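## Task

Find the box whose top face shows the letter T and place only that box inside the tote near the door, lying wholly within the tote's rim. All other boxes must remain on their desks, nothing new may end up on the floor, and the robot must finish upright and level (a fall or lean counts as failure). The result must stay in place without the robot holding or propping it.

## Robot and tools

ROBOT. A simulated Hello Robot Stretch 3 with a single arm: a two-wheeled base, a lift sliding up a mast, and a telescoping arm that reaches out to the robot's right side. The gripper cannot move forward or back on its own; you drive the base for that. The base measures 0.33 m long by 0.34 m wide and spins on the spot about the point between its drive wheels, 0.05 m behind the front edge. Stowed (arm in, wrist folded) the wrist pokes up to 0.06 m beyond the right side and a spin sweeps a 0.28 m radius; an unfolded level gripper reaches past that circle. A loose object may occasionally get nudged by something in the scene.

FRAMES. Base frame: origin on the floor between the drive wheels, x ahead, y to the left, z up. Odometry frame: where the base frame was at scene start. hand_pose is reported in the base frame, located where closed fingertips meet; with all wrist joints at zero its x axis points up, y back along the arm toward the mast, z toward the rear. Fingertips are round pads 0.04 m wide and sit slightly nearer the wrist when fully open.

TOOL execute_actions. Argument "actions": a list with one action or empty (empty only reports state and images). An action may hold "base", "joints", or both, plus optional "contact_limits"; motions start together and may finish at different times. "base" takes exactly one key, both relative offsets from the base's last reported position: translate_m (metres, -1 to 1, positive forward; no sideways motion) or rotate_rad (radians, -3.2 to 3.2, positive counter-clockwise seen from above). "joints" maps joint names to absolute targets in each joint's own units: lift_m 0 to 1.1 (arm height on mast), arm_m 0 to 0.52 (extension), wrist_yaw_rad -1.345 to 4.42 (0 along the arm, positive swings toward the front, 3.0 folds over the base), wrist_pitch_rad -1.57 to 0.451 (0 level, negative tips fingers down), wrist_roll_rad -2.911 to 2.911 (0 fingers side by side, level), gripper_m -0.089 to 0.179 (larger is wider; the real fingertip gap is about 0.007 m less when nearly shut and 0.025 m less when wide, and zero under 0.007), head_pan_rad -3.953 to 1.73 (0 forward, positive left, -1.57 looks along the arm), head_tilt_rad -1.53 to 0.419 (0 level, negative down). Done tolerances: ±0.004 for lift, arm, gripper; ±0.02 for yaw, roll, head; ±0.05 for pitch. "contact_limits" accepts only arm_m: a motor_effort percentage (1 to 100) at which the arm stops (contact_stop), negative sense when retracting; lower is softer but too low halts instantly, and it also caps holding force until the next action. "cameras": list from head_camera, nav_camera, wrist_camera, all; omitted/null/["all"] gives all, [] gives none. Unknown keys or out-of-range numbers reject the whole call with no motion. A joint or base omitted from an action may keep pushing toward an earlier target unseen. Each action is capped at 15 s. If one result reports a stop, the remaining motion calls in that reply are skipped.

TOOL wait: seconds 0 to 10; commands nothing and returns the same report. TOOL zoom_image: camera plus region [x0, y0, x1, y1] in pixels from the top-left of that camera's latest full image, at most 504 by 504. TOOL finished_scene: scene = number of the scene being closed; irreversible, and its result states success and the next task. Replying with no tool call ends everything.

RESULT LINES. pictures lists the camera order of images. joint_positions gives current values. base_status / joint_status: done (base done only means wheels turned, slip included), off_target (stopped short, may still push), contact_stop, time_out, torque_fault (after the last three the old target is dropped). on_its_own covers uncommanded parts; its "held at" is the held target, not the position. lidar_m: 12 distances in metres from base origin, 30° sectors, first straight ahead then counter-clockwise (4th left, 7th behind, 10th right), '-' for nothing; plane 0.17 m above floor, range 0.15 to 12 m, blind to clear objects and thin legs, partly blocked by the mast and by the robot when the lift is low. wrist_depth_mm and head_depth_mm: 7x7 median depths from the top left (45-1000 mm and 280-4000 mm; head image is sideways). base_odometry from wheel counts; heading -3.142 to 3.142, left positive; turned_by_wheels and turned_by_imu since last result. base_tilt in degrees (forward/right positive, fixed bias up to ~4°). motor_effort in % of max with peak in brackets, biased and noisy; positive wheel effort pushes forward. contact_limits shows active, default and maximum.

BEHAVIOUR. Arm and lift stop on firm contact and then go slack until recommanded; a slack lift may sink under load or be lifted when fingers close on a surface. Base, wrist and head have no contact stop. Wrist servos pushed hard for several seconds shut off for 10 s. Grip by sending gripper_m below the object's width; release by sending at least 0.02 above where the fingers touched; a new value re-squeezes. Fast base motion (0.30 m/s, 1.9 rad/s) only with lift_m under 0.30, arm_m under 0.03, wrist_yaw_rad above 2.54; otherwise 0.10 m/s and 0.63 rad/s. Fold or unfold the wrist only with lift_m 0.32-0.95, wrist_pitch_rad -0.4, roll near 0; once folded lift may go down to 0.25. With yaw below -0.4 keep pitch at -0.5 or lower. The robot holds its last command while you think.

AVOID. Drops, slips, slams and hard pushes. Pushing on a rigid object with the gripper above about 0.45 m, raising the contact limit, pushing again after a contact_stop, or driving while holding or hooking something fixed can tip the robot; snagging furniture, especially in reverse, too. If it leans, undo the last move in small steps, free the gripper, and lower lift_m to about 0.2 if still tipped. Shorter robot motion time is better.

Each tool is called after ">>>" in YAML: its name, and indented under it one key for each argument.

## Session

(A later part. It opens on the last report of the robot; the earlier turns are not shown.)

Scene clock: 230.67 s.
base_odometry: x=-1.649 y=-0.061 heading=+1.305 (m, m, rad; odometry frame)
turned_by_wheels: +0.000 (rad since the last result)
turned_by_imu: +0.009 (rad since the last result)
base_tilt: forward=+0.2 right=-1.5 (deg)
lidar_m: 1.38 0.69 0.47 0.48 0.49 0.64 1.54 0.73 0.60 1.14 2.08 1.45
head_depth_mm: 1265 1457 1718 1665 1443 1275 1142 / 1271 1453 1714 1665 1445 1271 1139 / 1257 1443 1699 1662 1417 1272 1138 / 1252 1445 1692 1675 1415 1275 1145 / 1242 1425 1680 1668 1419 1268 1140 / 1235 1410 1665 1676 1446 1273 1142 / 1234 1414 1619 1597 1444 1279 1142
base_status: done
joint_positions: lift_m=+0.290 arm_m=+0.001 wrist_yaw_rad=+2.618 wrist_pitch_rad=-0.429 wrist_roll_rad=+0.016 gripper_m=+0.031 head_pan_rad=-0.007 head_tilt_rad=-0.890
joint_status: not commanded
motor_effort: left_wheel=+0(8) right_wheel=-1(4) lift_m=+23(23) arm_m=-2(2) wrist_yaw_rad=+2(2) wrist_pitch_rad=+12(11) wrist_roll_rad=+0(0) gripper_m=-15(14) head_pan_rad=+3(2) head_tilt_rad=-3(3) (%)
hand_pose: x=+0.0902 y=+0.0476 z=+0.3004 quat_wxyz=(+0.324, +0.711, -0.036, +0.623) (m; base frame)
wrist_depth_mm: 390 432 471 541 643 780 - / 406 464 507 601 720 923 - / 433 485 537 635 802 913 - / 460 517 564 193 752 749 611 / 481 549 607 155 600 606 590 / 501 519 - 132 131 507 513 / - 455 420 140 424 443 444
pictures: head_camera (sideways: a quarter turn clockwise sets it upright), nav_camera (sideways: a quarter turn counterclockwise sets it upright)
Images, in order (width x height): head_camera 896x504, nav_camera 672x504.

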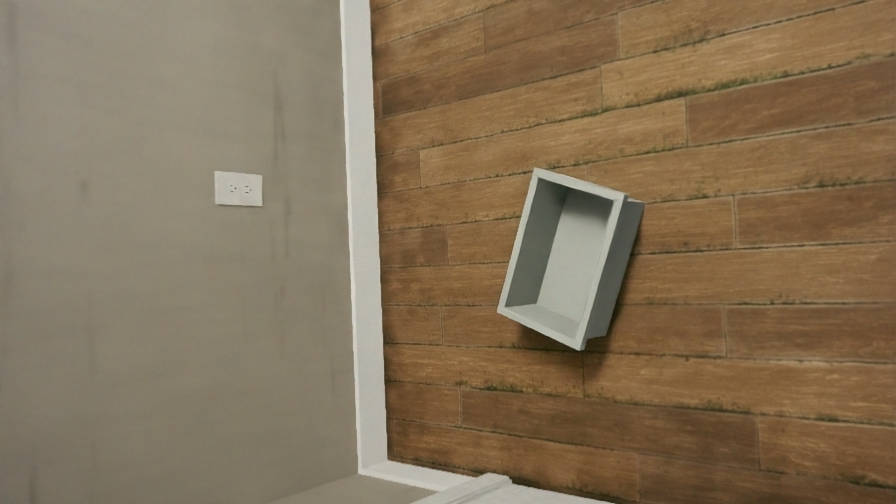

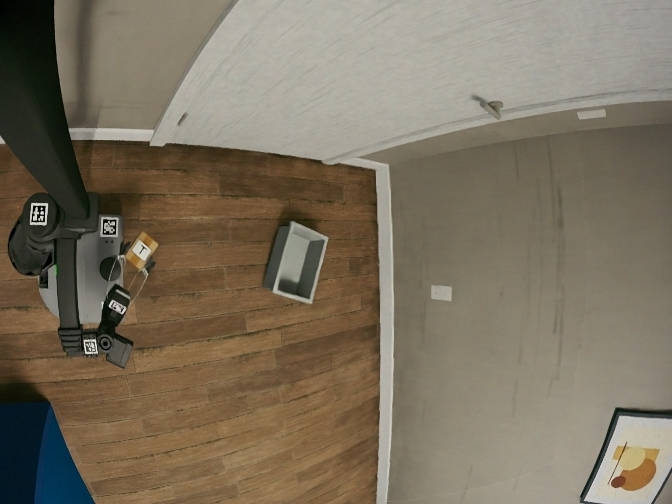

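>>> execute_actions:
  actions:
    - {"base":{"translate_m":0.15},"joints":{"lift_m":0.4}}
  cameras: []

>>> execute_actions:
  actions:
    - {"base":{"rotate_rad":1.55},"joints":{"wrist_yaw_rad":0,"head_pan_rad":-1.57,"head_tilt_rad":-1.1}}
  cameras: []

>>> execute_actions:
  actions:
    - {"joints":{"wrist_pitch_rad":-0.9,"arm_m":0.17}}

Scene clock: 240.43 s.
base_odometry: x=-1.610 y=+0.084 heading=+1.305 (m, m, rad; odometry frame)
turned_by_wheels: +0.000 (rad since the last result)
turned_by_imu: +0.003 (rad since the last result)
base_tilt: forward=+0.2 right=-1.5 (deg)
lidar_m: 1.23 0.70 0.49 0.45 0.50 0.65 1.58 0.71 0.69 1.63 1.85 1.29
head_depth_mm: 1127 1301 1527 1658 1443 1275 1137 / 1125 1295 1524 1659 1450 1279 1136 / 1117 1280 1502 1664 1436 1255 1145 / 1114 1277 1495 1665 1438 1260 1143 / 1110 1280 1491 1655 1443 1256 1142 / 1098 1259 1477 1635 1450 1276 1143 / 1095 1255 1475 1620 1448 1278 1144
base_status: done
joint_positions: lift_m=+0.400 arm_m=+0.001 wrist_yaw_rad=+2.618 wrist_pitch_rad=-0.429 wrist_roll_rad=+0.016 gripper_m=+0.031 head_pan_rad=-0.007 head_tilt_rad=-0.890
joint_status: all done
motor_effort: left_wheel=-1(7) right_wheel=-1(5) lift_m=+36(36) arm_m=-1(2) wrist_yaw_rad=+2(2) wrist_pitch_rad=+11(12) wrist_roll_rad=+0(0) gripper_m=-15(15) head_pan_rad=+3(2) head_tilt_rad=-4(3) (%)
hand_pose: x=+0.0902 y=+0.0476 z=+0.4099 quat_wxyz=(+0.324, +0.711, -0.036, +0.623) (m; base frame)
wrist_depth_mm: 382 425 480 554 637 805 938 / 417 445 518 608 711 929 956 / 441 472 552 643 804 - - / 461 510 602 192 882 920 922 / 494 552 626 156 734 770 643 / 541 591 - 132 132 626 583 / - 560 528 140 542 556 506
pictures: none
No camera images: the call's "cameras" was empty. Leave "cameras" out to get every camera's image.

Scene clock: 243.83 s.
base_odometry: x=-1.610 y=+0.084 heading=+2.855 (m, m, rad; odometry frame)
turned_by_wheels: +1.550 (rad since the last result)
turned_by_imu: +1.574 (rad since the last result)
base_tilt: forward=+0.3 right=-1.5 (deg)
lidar_m: 0.45 0.49 0.64 1.47 0.73 0.69 1.53 1.89 1.30 1.23 0.72 0.49
head_depth_mm: 1264 1516 1606 1437 1302 1201 1121 / 1256 1503 1609 1447 1308 1235 - / 1250 1492 1606 1442 1291 - - / 1240 1478 1593 1400 1274 1205 - / 1236 1477 1597 1430 1319 1206 1110 / 1228 1460 1604 1449 1318 1212 1115 / 1218 1446 1595 1437 1322 1201 1115
base_status: done
joint_positions: lift_m=+0.400 arm_m=+0.001 wrist_yaw_rad=+0.003 wrist_pitch_rad=-0.429 wrist_roll_rad=+0.016 gripper_m=+0.031 head_pan_rad=-1.563 head_tilt_rad=-1.086
joint_status: all done
motor_effort: left_wheel=-3(6) right_wheel=+1(5) lift_m=+36(37) arm_m=-2(2) wrist_yaw_rad=-3(3) wrist_pitch_rad=+11(12) wrist_roll_rad=+0(0) gripper_m=-14(15) head_pan_rad=-4(42) head_tilt_rad=-4(12) (%)
hand_pose: x=-0.0209 y=-0.3685 z=+0.4099 quat_wxyz=(+0.686, +0.150, -0.696, -0.151) (m; base frame)
wrist_depth_mm: 711 867 890 880 897 912 938 / 704 900 922 910 961 - - / 689 - - - - - - / 656 921 943 193 958 951 955 / 668 776 793 157 754 771 781 / 620 653 - 131 132 646 650 / 550 563 508 141 532 562 555
pictures: none
No camera images: the call's "cameras" was empty. Leave "cameras" out to get every camera's image.

Scene clock: 246.33 s.
base_odometry: x=-1.610 y=+0.084 heading=+2.855 (m, m, rad; odometry frame)
turned_by_wheels: +0.000 (rad since the last result)
turned_by_imu: +0.001 (rad since the last result)
base_tilt: forward=+0.2 right=-1.5 (deg)
lidar_m: 0.45 0.49 0.64 1.47 0.73 0.69 1.53 1.90 1.30 1.23 0.72 0.50
head_depth_mm: 1262 1518 1602 1441 1308 1203 1120 / 1259 1507 1602 1440 1323 - - / 1245 1497 1601 1445 1279 1204 - / 1238 1483 1607 1415 1290 1197 - / 1230 1466 1600 1432 1317 1204 1110 / 1229 1461 1617 1445 1320 1206 1109 / 1215 1456 1585 1430 1322 1205 1116
base_status: not commanded
joint_positions: lift_m=+0.400 arm_m=+0.170 wrist_yaw_rad=+0.001 wrist_pitch_rad=-0.912 wrist_roll_rad=+0.016 gripper_m=+0.031 head_pan_rad=-1.563 head_tilt_rad=-1.086
joint_status: all done
motor_effort: left_wheel=-3(3) right_wheel=+1(2) lift_m=+36(36) arm_m=+3(3) wrist_yaw_rad=-1(3) wrist_pitch_rad=+5(11) wrist_roll_rad=+0(0) gripper_m=-15(14) head_pan_rad=-4(3) head_tilt_rad=-5(4) (%)
hand_pose: x=-0.0214 y=-0.4525 z=+0.3211 quat_wxyz=(+0.630, +0.309, -0.639, -0.314) (m; base frame)
wrist_depth_mm: 687 714 719 729 721 726 720 / 643 644 648 647 670 660 661 / 585 580 491 475 600 604 604 / 536 523 519 193 523 533 551 / 501 485 476 155 490 505 509 / 463 473 - 132 131 465 460 / 440 429 421 140 423 441 427
pictures: head_camera (sideways: a quarter turn clockwise sets it upright), nav_camera (sideways: a quarter turn counterclockwise sets it upright), wrist_camera
Images, in order (width x height): head_camera 896x504, nav_camera 672x504, wrist_camera 644x364.

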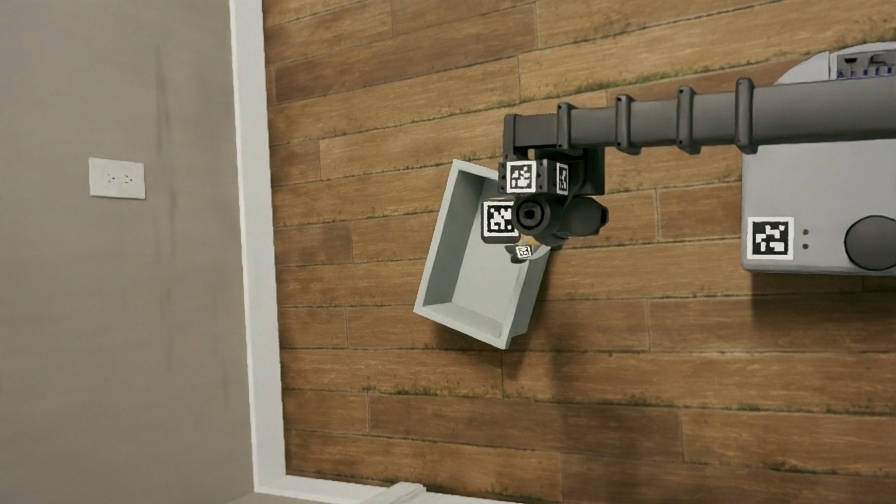

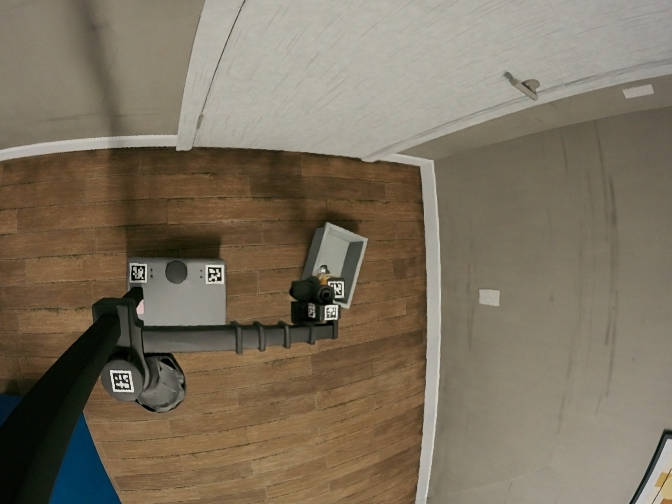

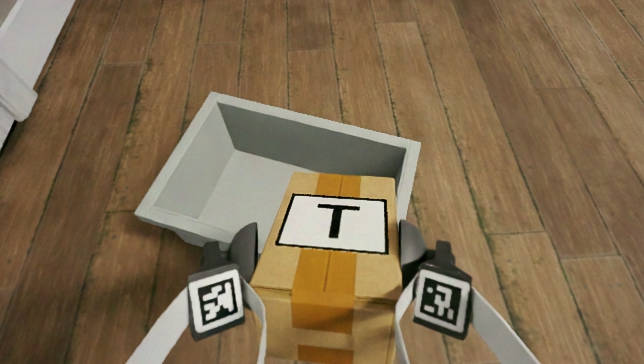

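>>> execute_actions:
  actions:
    - {"base":{"translate_m":0.055},"joints":{"arm_m":0.31,"lift_m":0.3}}

Scene clock: 255.33 s.
base_odometry: x=-1.663 y=+0.099 heading=+2.855 (m, m, rad; odometry frame)
turned_by_wheels: +0.000 (rad since the last result)
turned_by_imu: +0.001 (rad since the last result)
base_tilt: forward=+0.2 right=-1.5 (deg)
lidar_m: 0.40 0.44 0.57 1.31 0.82 0.73 1.55 1.89 1.30 0.62 0.64 0.44
head_depth_mm: 1260 1504 1606 1450 1303 1199 1122 / 1251 1500 1604 1440 1307 1201 - / 1247 1491 1601 1488 1283 1205 - / 1240 1483 1610 1408 1298 1201 - / 1229 1471 1602 1445 1315 1203 1108 / 1221 1450 1616 1438 1316 1205 1109 / 1212 1409 1514 1414 1302 1194 1117
base_status: done
joint_positions: lift_m=+0.300 arm_m=+0.310 wrist_yaw_rad=+0.001 wrist_pitch_rad=-0.912 wrist_roll_rad=+0.016 gripper_m=+0.031 head_pan_rad=-1.563 head_tilt_rad=-1.086
joint_status: all done
motor_effort: left_wheel=-3(5) right_wheel=+2(5) lift_m=+23(32) arm_m=+3(2) wrist_yaw_rad=-1(1) wrist_pitch_rad=+5(5) wrist_roll_rad=+0(0) gripper_m=-16(14) head_pan_rad=-4(3) head_tilt_rad=-4(5) (%)
hand_pose: x=-0.0214 y=-0.5924 z=+0.2215 quat_wxyz=(+0.630, +0.309, -0.639, -0.314) (m; base frame)
wrist_depth_mm: 572 572 570 575 582 579 568 / 508 508 512 515 510 512 514 / 465 471 469 466 475 473 467 / 424 425 341 191 301 428 431 / 395 394 345 155 313 297 396 / 365 285 - 132 132 279 365 / 337 238 331 141 330 281 349
pictures: head_camera (sideways: a quarter turn clockwise sets it upright), nav_camera (sideways: a quarter turn counterclockwise sets it upright), wrist_camera
Images, in order (width x height): head_camera 896x504, nav_camera 672x504, wrist_camera 644x364.

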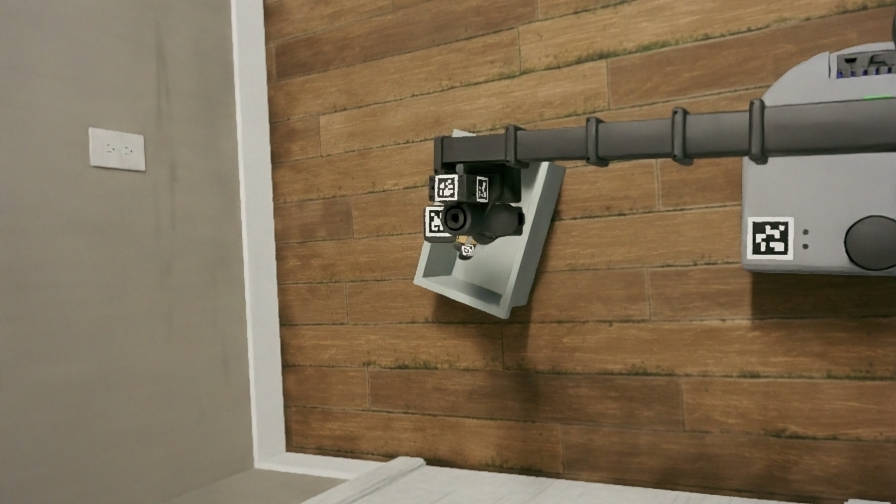

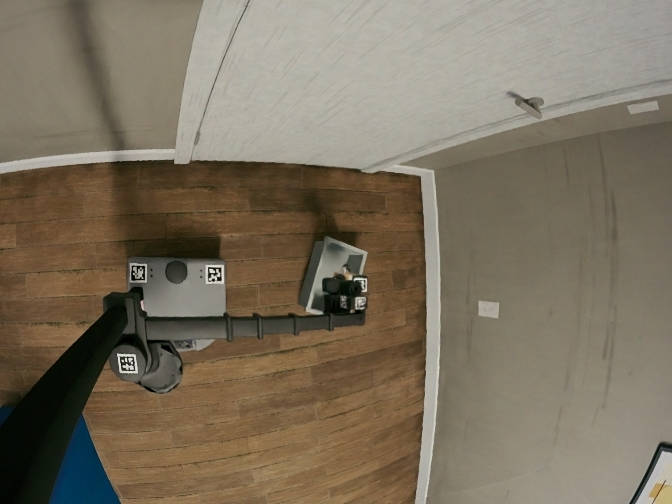

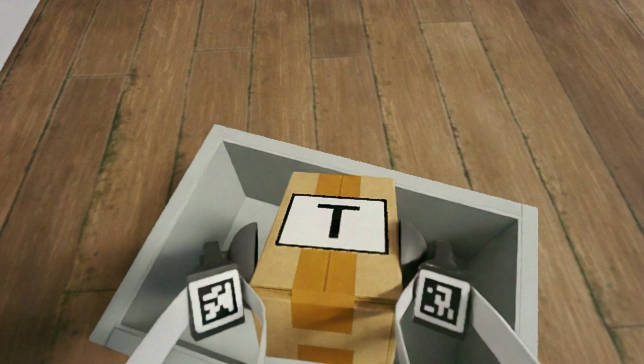

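>>> execute_actions:
  actions:
    - {"joints":{"arm_m":0.295,"lift_m":0.17}}

Scene clock: 260.53 s.
base_odometry: x=-1.663 y=+0.099 heading=+2.855 (m, m, rad; odometry frame)
turned_by_wheels: +0.000 (rad since the last result)
turned_by_imu: +0.001 (rad since the last result)
base_tilt: forward=+0.2 right=-1.5 (deg)
lidar_m: 0.40 0.44 0.57 1.31 0.82 0.73 1.55 1.89 1.30 1.22 0.64 0.44
head_depth_mm: 1266 1512 1599 1437 1304 1194 1119 / 1256 1495 1605 1434 1307 1203 - / 1246 1492 1597 1473 1299 1214 - / 1237 1479 1603 1420 1293 1207 - / 1232 1467 1606 1445 1314 1206 1106 / 1221 1454 1610 1450 1312 1207 1114 / 1207 1405 1510 1413 1300 1197 1115
base_status: not commanded
joint_positions: lift_m=+0.170 arm_m=+0.295 wrist_yaw_rad=-0.001 wrist_pitch_rad=-0.901 wrist_roll_rad=+0.016 gripper_m=+0.031 head_pan_rad=-1.563 head_tilt_rad=-1.086
joint_status: all done
motor_effort: left_wheel=-4(4) right_wheel=+3(3) lift_m=+23(26) arm_m=-2(3) wrist_yaw_rad=+1(1) wrist_pitch_rad=+0(9) wrist_roll_rad=+0(0) gripper_m=-14(13) head_pan_rad=-3(3) head_tilt_rad=-4(5) (%)
hand_pose: x=-0.0217 y=-0.5804 z=+0.0931 quat_wxyz=(+0.631, +0.305, -0.641, -0.311) (m; base frame)
wrist_depth_mm: 386 214 208 392 384 396 395 / 344 202 238 214 194 187 353 / 169 212 281 260 229 207 184 / 170 222 284 282 274 246 187 / 178 237 267 195 265 258 176 / 186 237 133 130 127 237 166 / 119 182 217 130 219 220 159
pictures: head_camera (sideways: a quarter turn clockwise sets it upright), nav_camera (sideways: a quarter turn counterclockwise sets it upright), wrist_camera
Images, in order (width x height): head_camera 896x504, nav_camera 672x504, wrist_camera 644x364.

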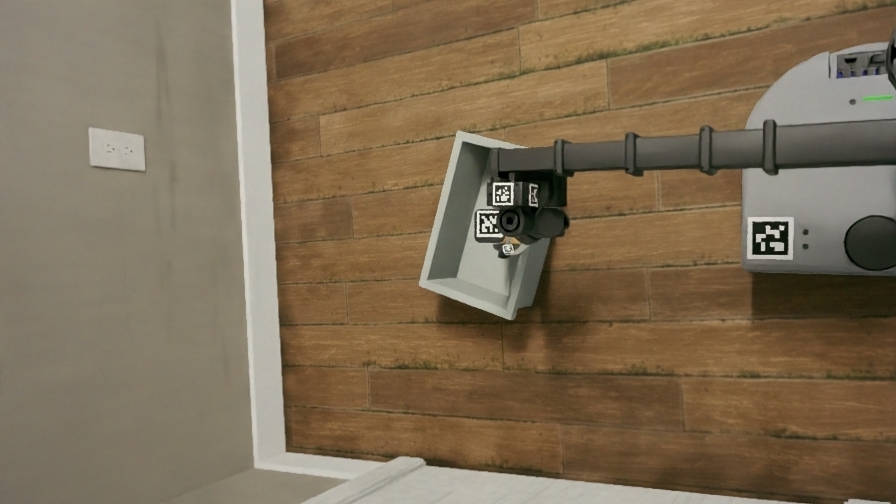

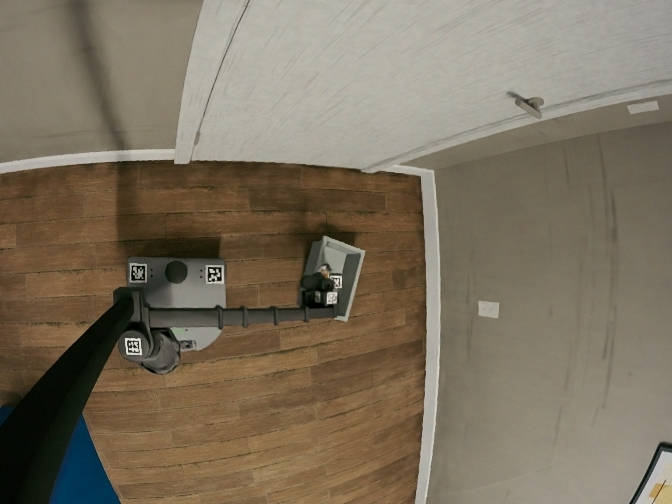

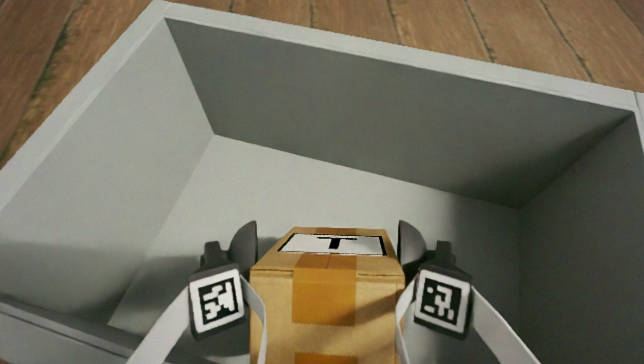

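The box caught the near rim; move it further in.

>>> execute_actions:
  actions:
    - {"joints":{"arm_m":0.345,"lift_m":0.16}}
  cameras: ["wrist_camera"]

>>> execute_actions:
  actions:
    - {"joints":{"gripper_m":0.11}}
  cameras: []

>>> execute_actions:
  actions:
    - {"joints":{"lift_m":0.3}}
  cameras: ["wrist_camera"]

Scene clock: 268.90 s.
base_odometry: x=-1.663 y=+0.099 heading=+2.855 (m, m, rad; odometry frame)
turned_by_wheels: +0.000 (rad since the last result)
turned_by_imu: +0.001 (rad since the last result)
base_tilt: forward=+0.2 right=-1.5 (deg)
lidar_m: 0.40 0.44 0.57 1.31 0.82 0.73 1.55 1.89 1.30 1.22 0.64 0.44
head_depth_mm: 1255 1519 1599 1444 1310 1196 1118 / 1251 1500 1601 1438 1314 1205 - / 1240 1488 1614 1465 1291 1212 - / 1232 1480 1608 1426 1297 1201 - / 1227 1465 1608 1450 1316 1206 1111 / 1220 1462 1610 1448 1318 1206 1112 / 1212 1413 1515 1404 1301 1197 1109
base_status: not commanded
joint_positions: lift_m=+0.160 arm_m=+0.345 wrist_yaw_rad=-0.001 wrist_pitch_rad=-0.911 wrist_roll_rad=+0.016 gripper_m=+0.031 head_pan_rad=-1.563 head_tilt_rad=-1.086
joint_status: all done
motor_effort: left_wheel=-4(4) right_wheel=+3(3) lift_m=+23(24) arm_m=+3(4) wrist_yaw_rad=+1(1) wrist_pitch_rad=+4(5) wrist_roll_rad=+1(0) gripper_m=-15(15) head_pan_rad=-4(3) head_tilt_rad=-5(4) (%)
hand_pose: x=-0.0217 y=-0.6276 z=+0.0817 quat_wxyz=(+0.630, +0.308, -0.640, -0.314) (m; base frame)
wrist_depth_mm: 367 367 365 369 366 372 369 / 331 176 172 166 332 331 328 / 154 193 211 184 164 152 150 / 155 205 261 233 203 176 158 / 163 218 251 196 239 221 183 / 170 223 132 130 126 231 184 / 178 211 209 129 168 215 176
pictures: wrist_camera
Images, in order (width x height): wrist_camera 644x364.

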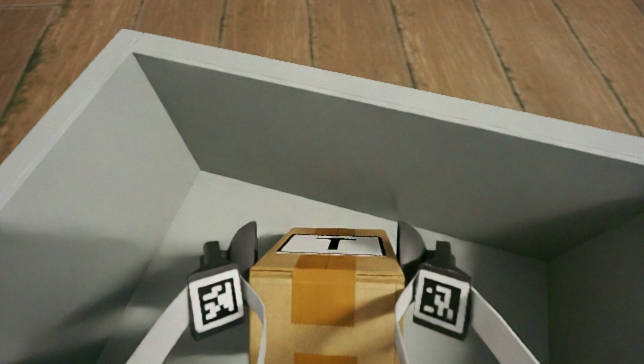

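Scene clock: 270.20 s.
base_odometry: x=-1.663 y=+0.099 heading=+2.855 (m, m, rad; odometry frame)
turned_by_wheels: +0.000 (rad since the last result)
turned_by_imu: +0.000 (rad since the last result)
base_tilt: forward=+0.3 right=-1.5 (deg)
lidar_m: 0.40 0.44 0.57 1.31 0.82 0.73 1.55 1.89 1.30 1.23 0.64 0.44
head_depth_mm: 1261 1515 1607 1446 1316 1205 1115 / 1244 1493 1592 1442 1313 1210 - / 1246 1488 1609 1463 1290 1213 - / 1234 1483 1603 1424 1293 1207 - / 1229 1462 1619 1446 1322 1204 1110 / 1220 1463 1610 1453 1319 1209 1115 / 1210 1411 1516 1408 1297 1197 1114
base_status: not commanded
joint_positions: lift_m=+0.160 arm_m=+0.345 wrist_yaw_rad=-0.001 wrist_pitch_rad=-0.911 wrist_roll_rad=+0.016 gripper_m=+0.110 head_pan_rad=-1.563 head_tilt_rad=-1.086
joint_status: all done
motor_effort: left_wheel=-4(4) right_wheel=+4(3) lift_m=+23(23) arm_m=+3(3) wrist_yaw_rad=+1(1) wrist_pitch_rad=+5(5) wrist_roll_rad=+0(0) gripper_m=+0(78) head_pan_rad=-3(4) head_tilt_rad=-5(5) (%)
hand_pose: x=-0.0217 y=-0.6276 z=+0.0817 quat_wxyz=(+0.630, +0.308, -0.640, -0.314) (m; base frame)
wrist_depth_mm: 364 365 360 365 366 373 372 / 329 175 173 166 328 332 330 / 153 192 209 183 164 154 151 / 156 203 261 165 182 176 157 / 163 213 248 153 189 217 185 / 169 203 231 198 228 232 185 / 176 211 216 216 215 211 169
pictures: none
No camera images: the call's "cameras" was empty. Leave "cameras" out to get every camera's image.

Scene clock: 272.30 s.
base_odometry: x=-1.663 y=+0.099 heading=+2.855 (m, m, rad; odometry frame)
turned_by_wheels: +0.000 (rad since the last result)
turned_by_imu: +0.000 (rad since the last result)
base_tilt: forward=+0.2 right=-1.5 (deg)
lidar_m: 0.40 0.44 0.57 1.31 0.82 0.73 1.55 1.89 1.30 1.22 0.64 0.44
head_depth_mm: 1260 1515 1601 1447 1313 1204 1120 / 1255 1507 1605 1443 1319 1203 - / 1240 1491 1605 - 1299 1205 - / 1239 1469 1607 1405 1295 1205 - / 1229 1463 1608 1444 1319 1207 1112 / 1222 1455 1607 1444 1315 1204 1114 / 1212 1410 1508 1404 1297 1196 1116
base_status: not commanded
joint_positions: lift_m=+0.300 arm_m=+0.345 wrist_yaw_rad=-0.001 wrist_pitch_rad=-0.911 wrist_roll_rad=+0.016 gripper_m=+0.110 head_pan_rad=-1.563 head_tilt_rad=-1.086
joint_status: all done
motor_effort: left_wheel=-3(4) right_wheel=+2(3) lift_m=+35(33) arm_m=+3(3) wrist_yaw_rad=+0(1) wrist_pitch_rad=+4(4) wrist_roll_rad=+0(0) gripper_m=+0(0) head_pan_rad=-4(3) head_tilt_rad=-4(4) (%)
hand_pose: x=-0.0217 y=-0.6276 z=+0.2212 quat_wxyz=(+0.630, +0.308, -0.640, -0.314) (m; base frame)
wrist_depth_mm: 572 561 579 585 582 580 584 / 512 514 507 509 523 514 516 / 461 464 468 473 465 464 473 / 423 431 304 437 431 427 430 / 398 397 350 314 290 395 397 / 368 372 364 279 355 257 374 / 339 281 341 337 336 278 342
pictures: wrist_camera
Images, in order (width x height): wrist_camera 644x364.

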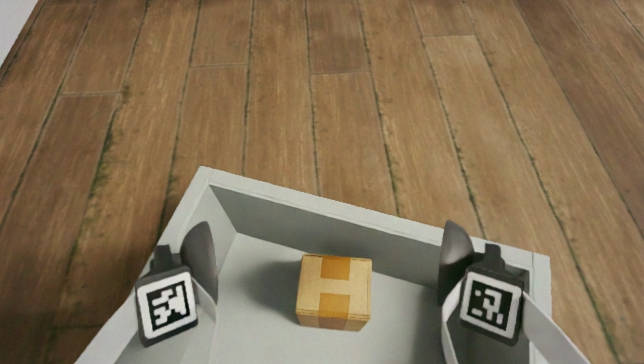

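>>> finished_scene:
  scene: 1

The scene is finished: the task was done.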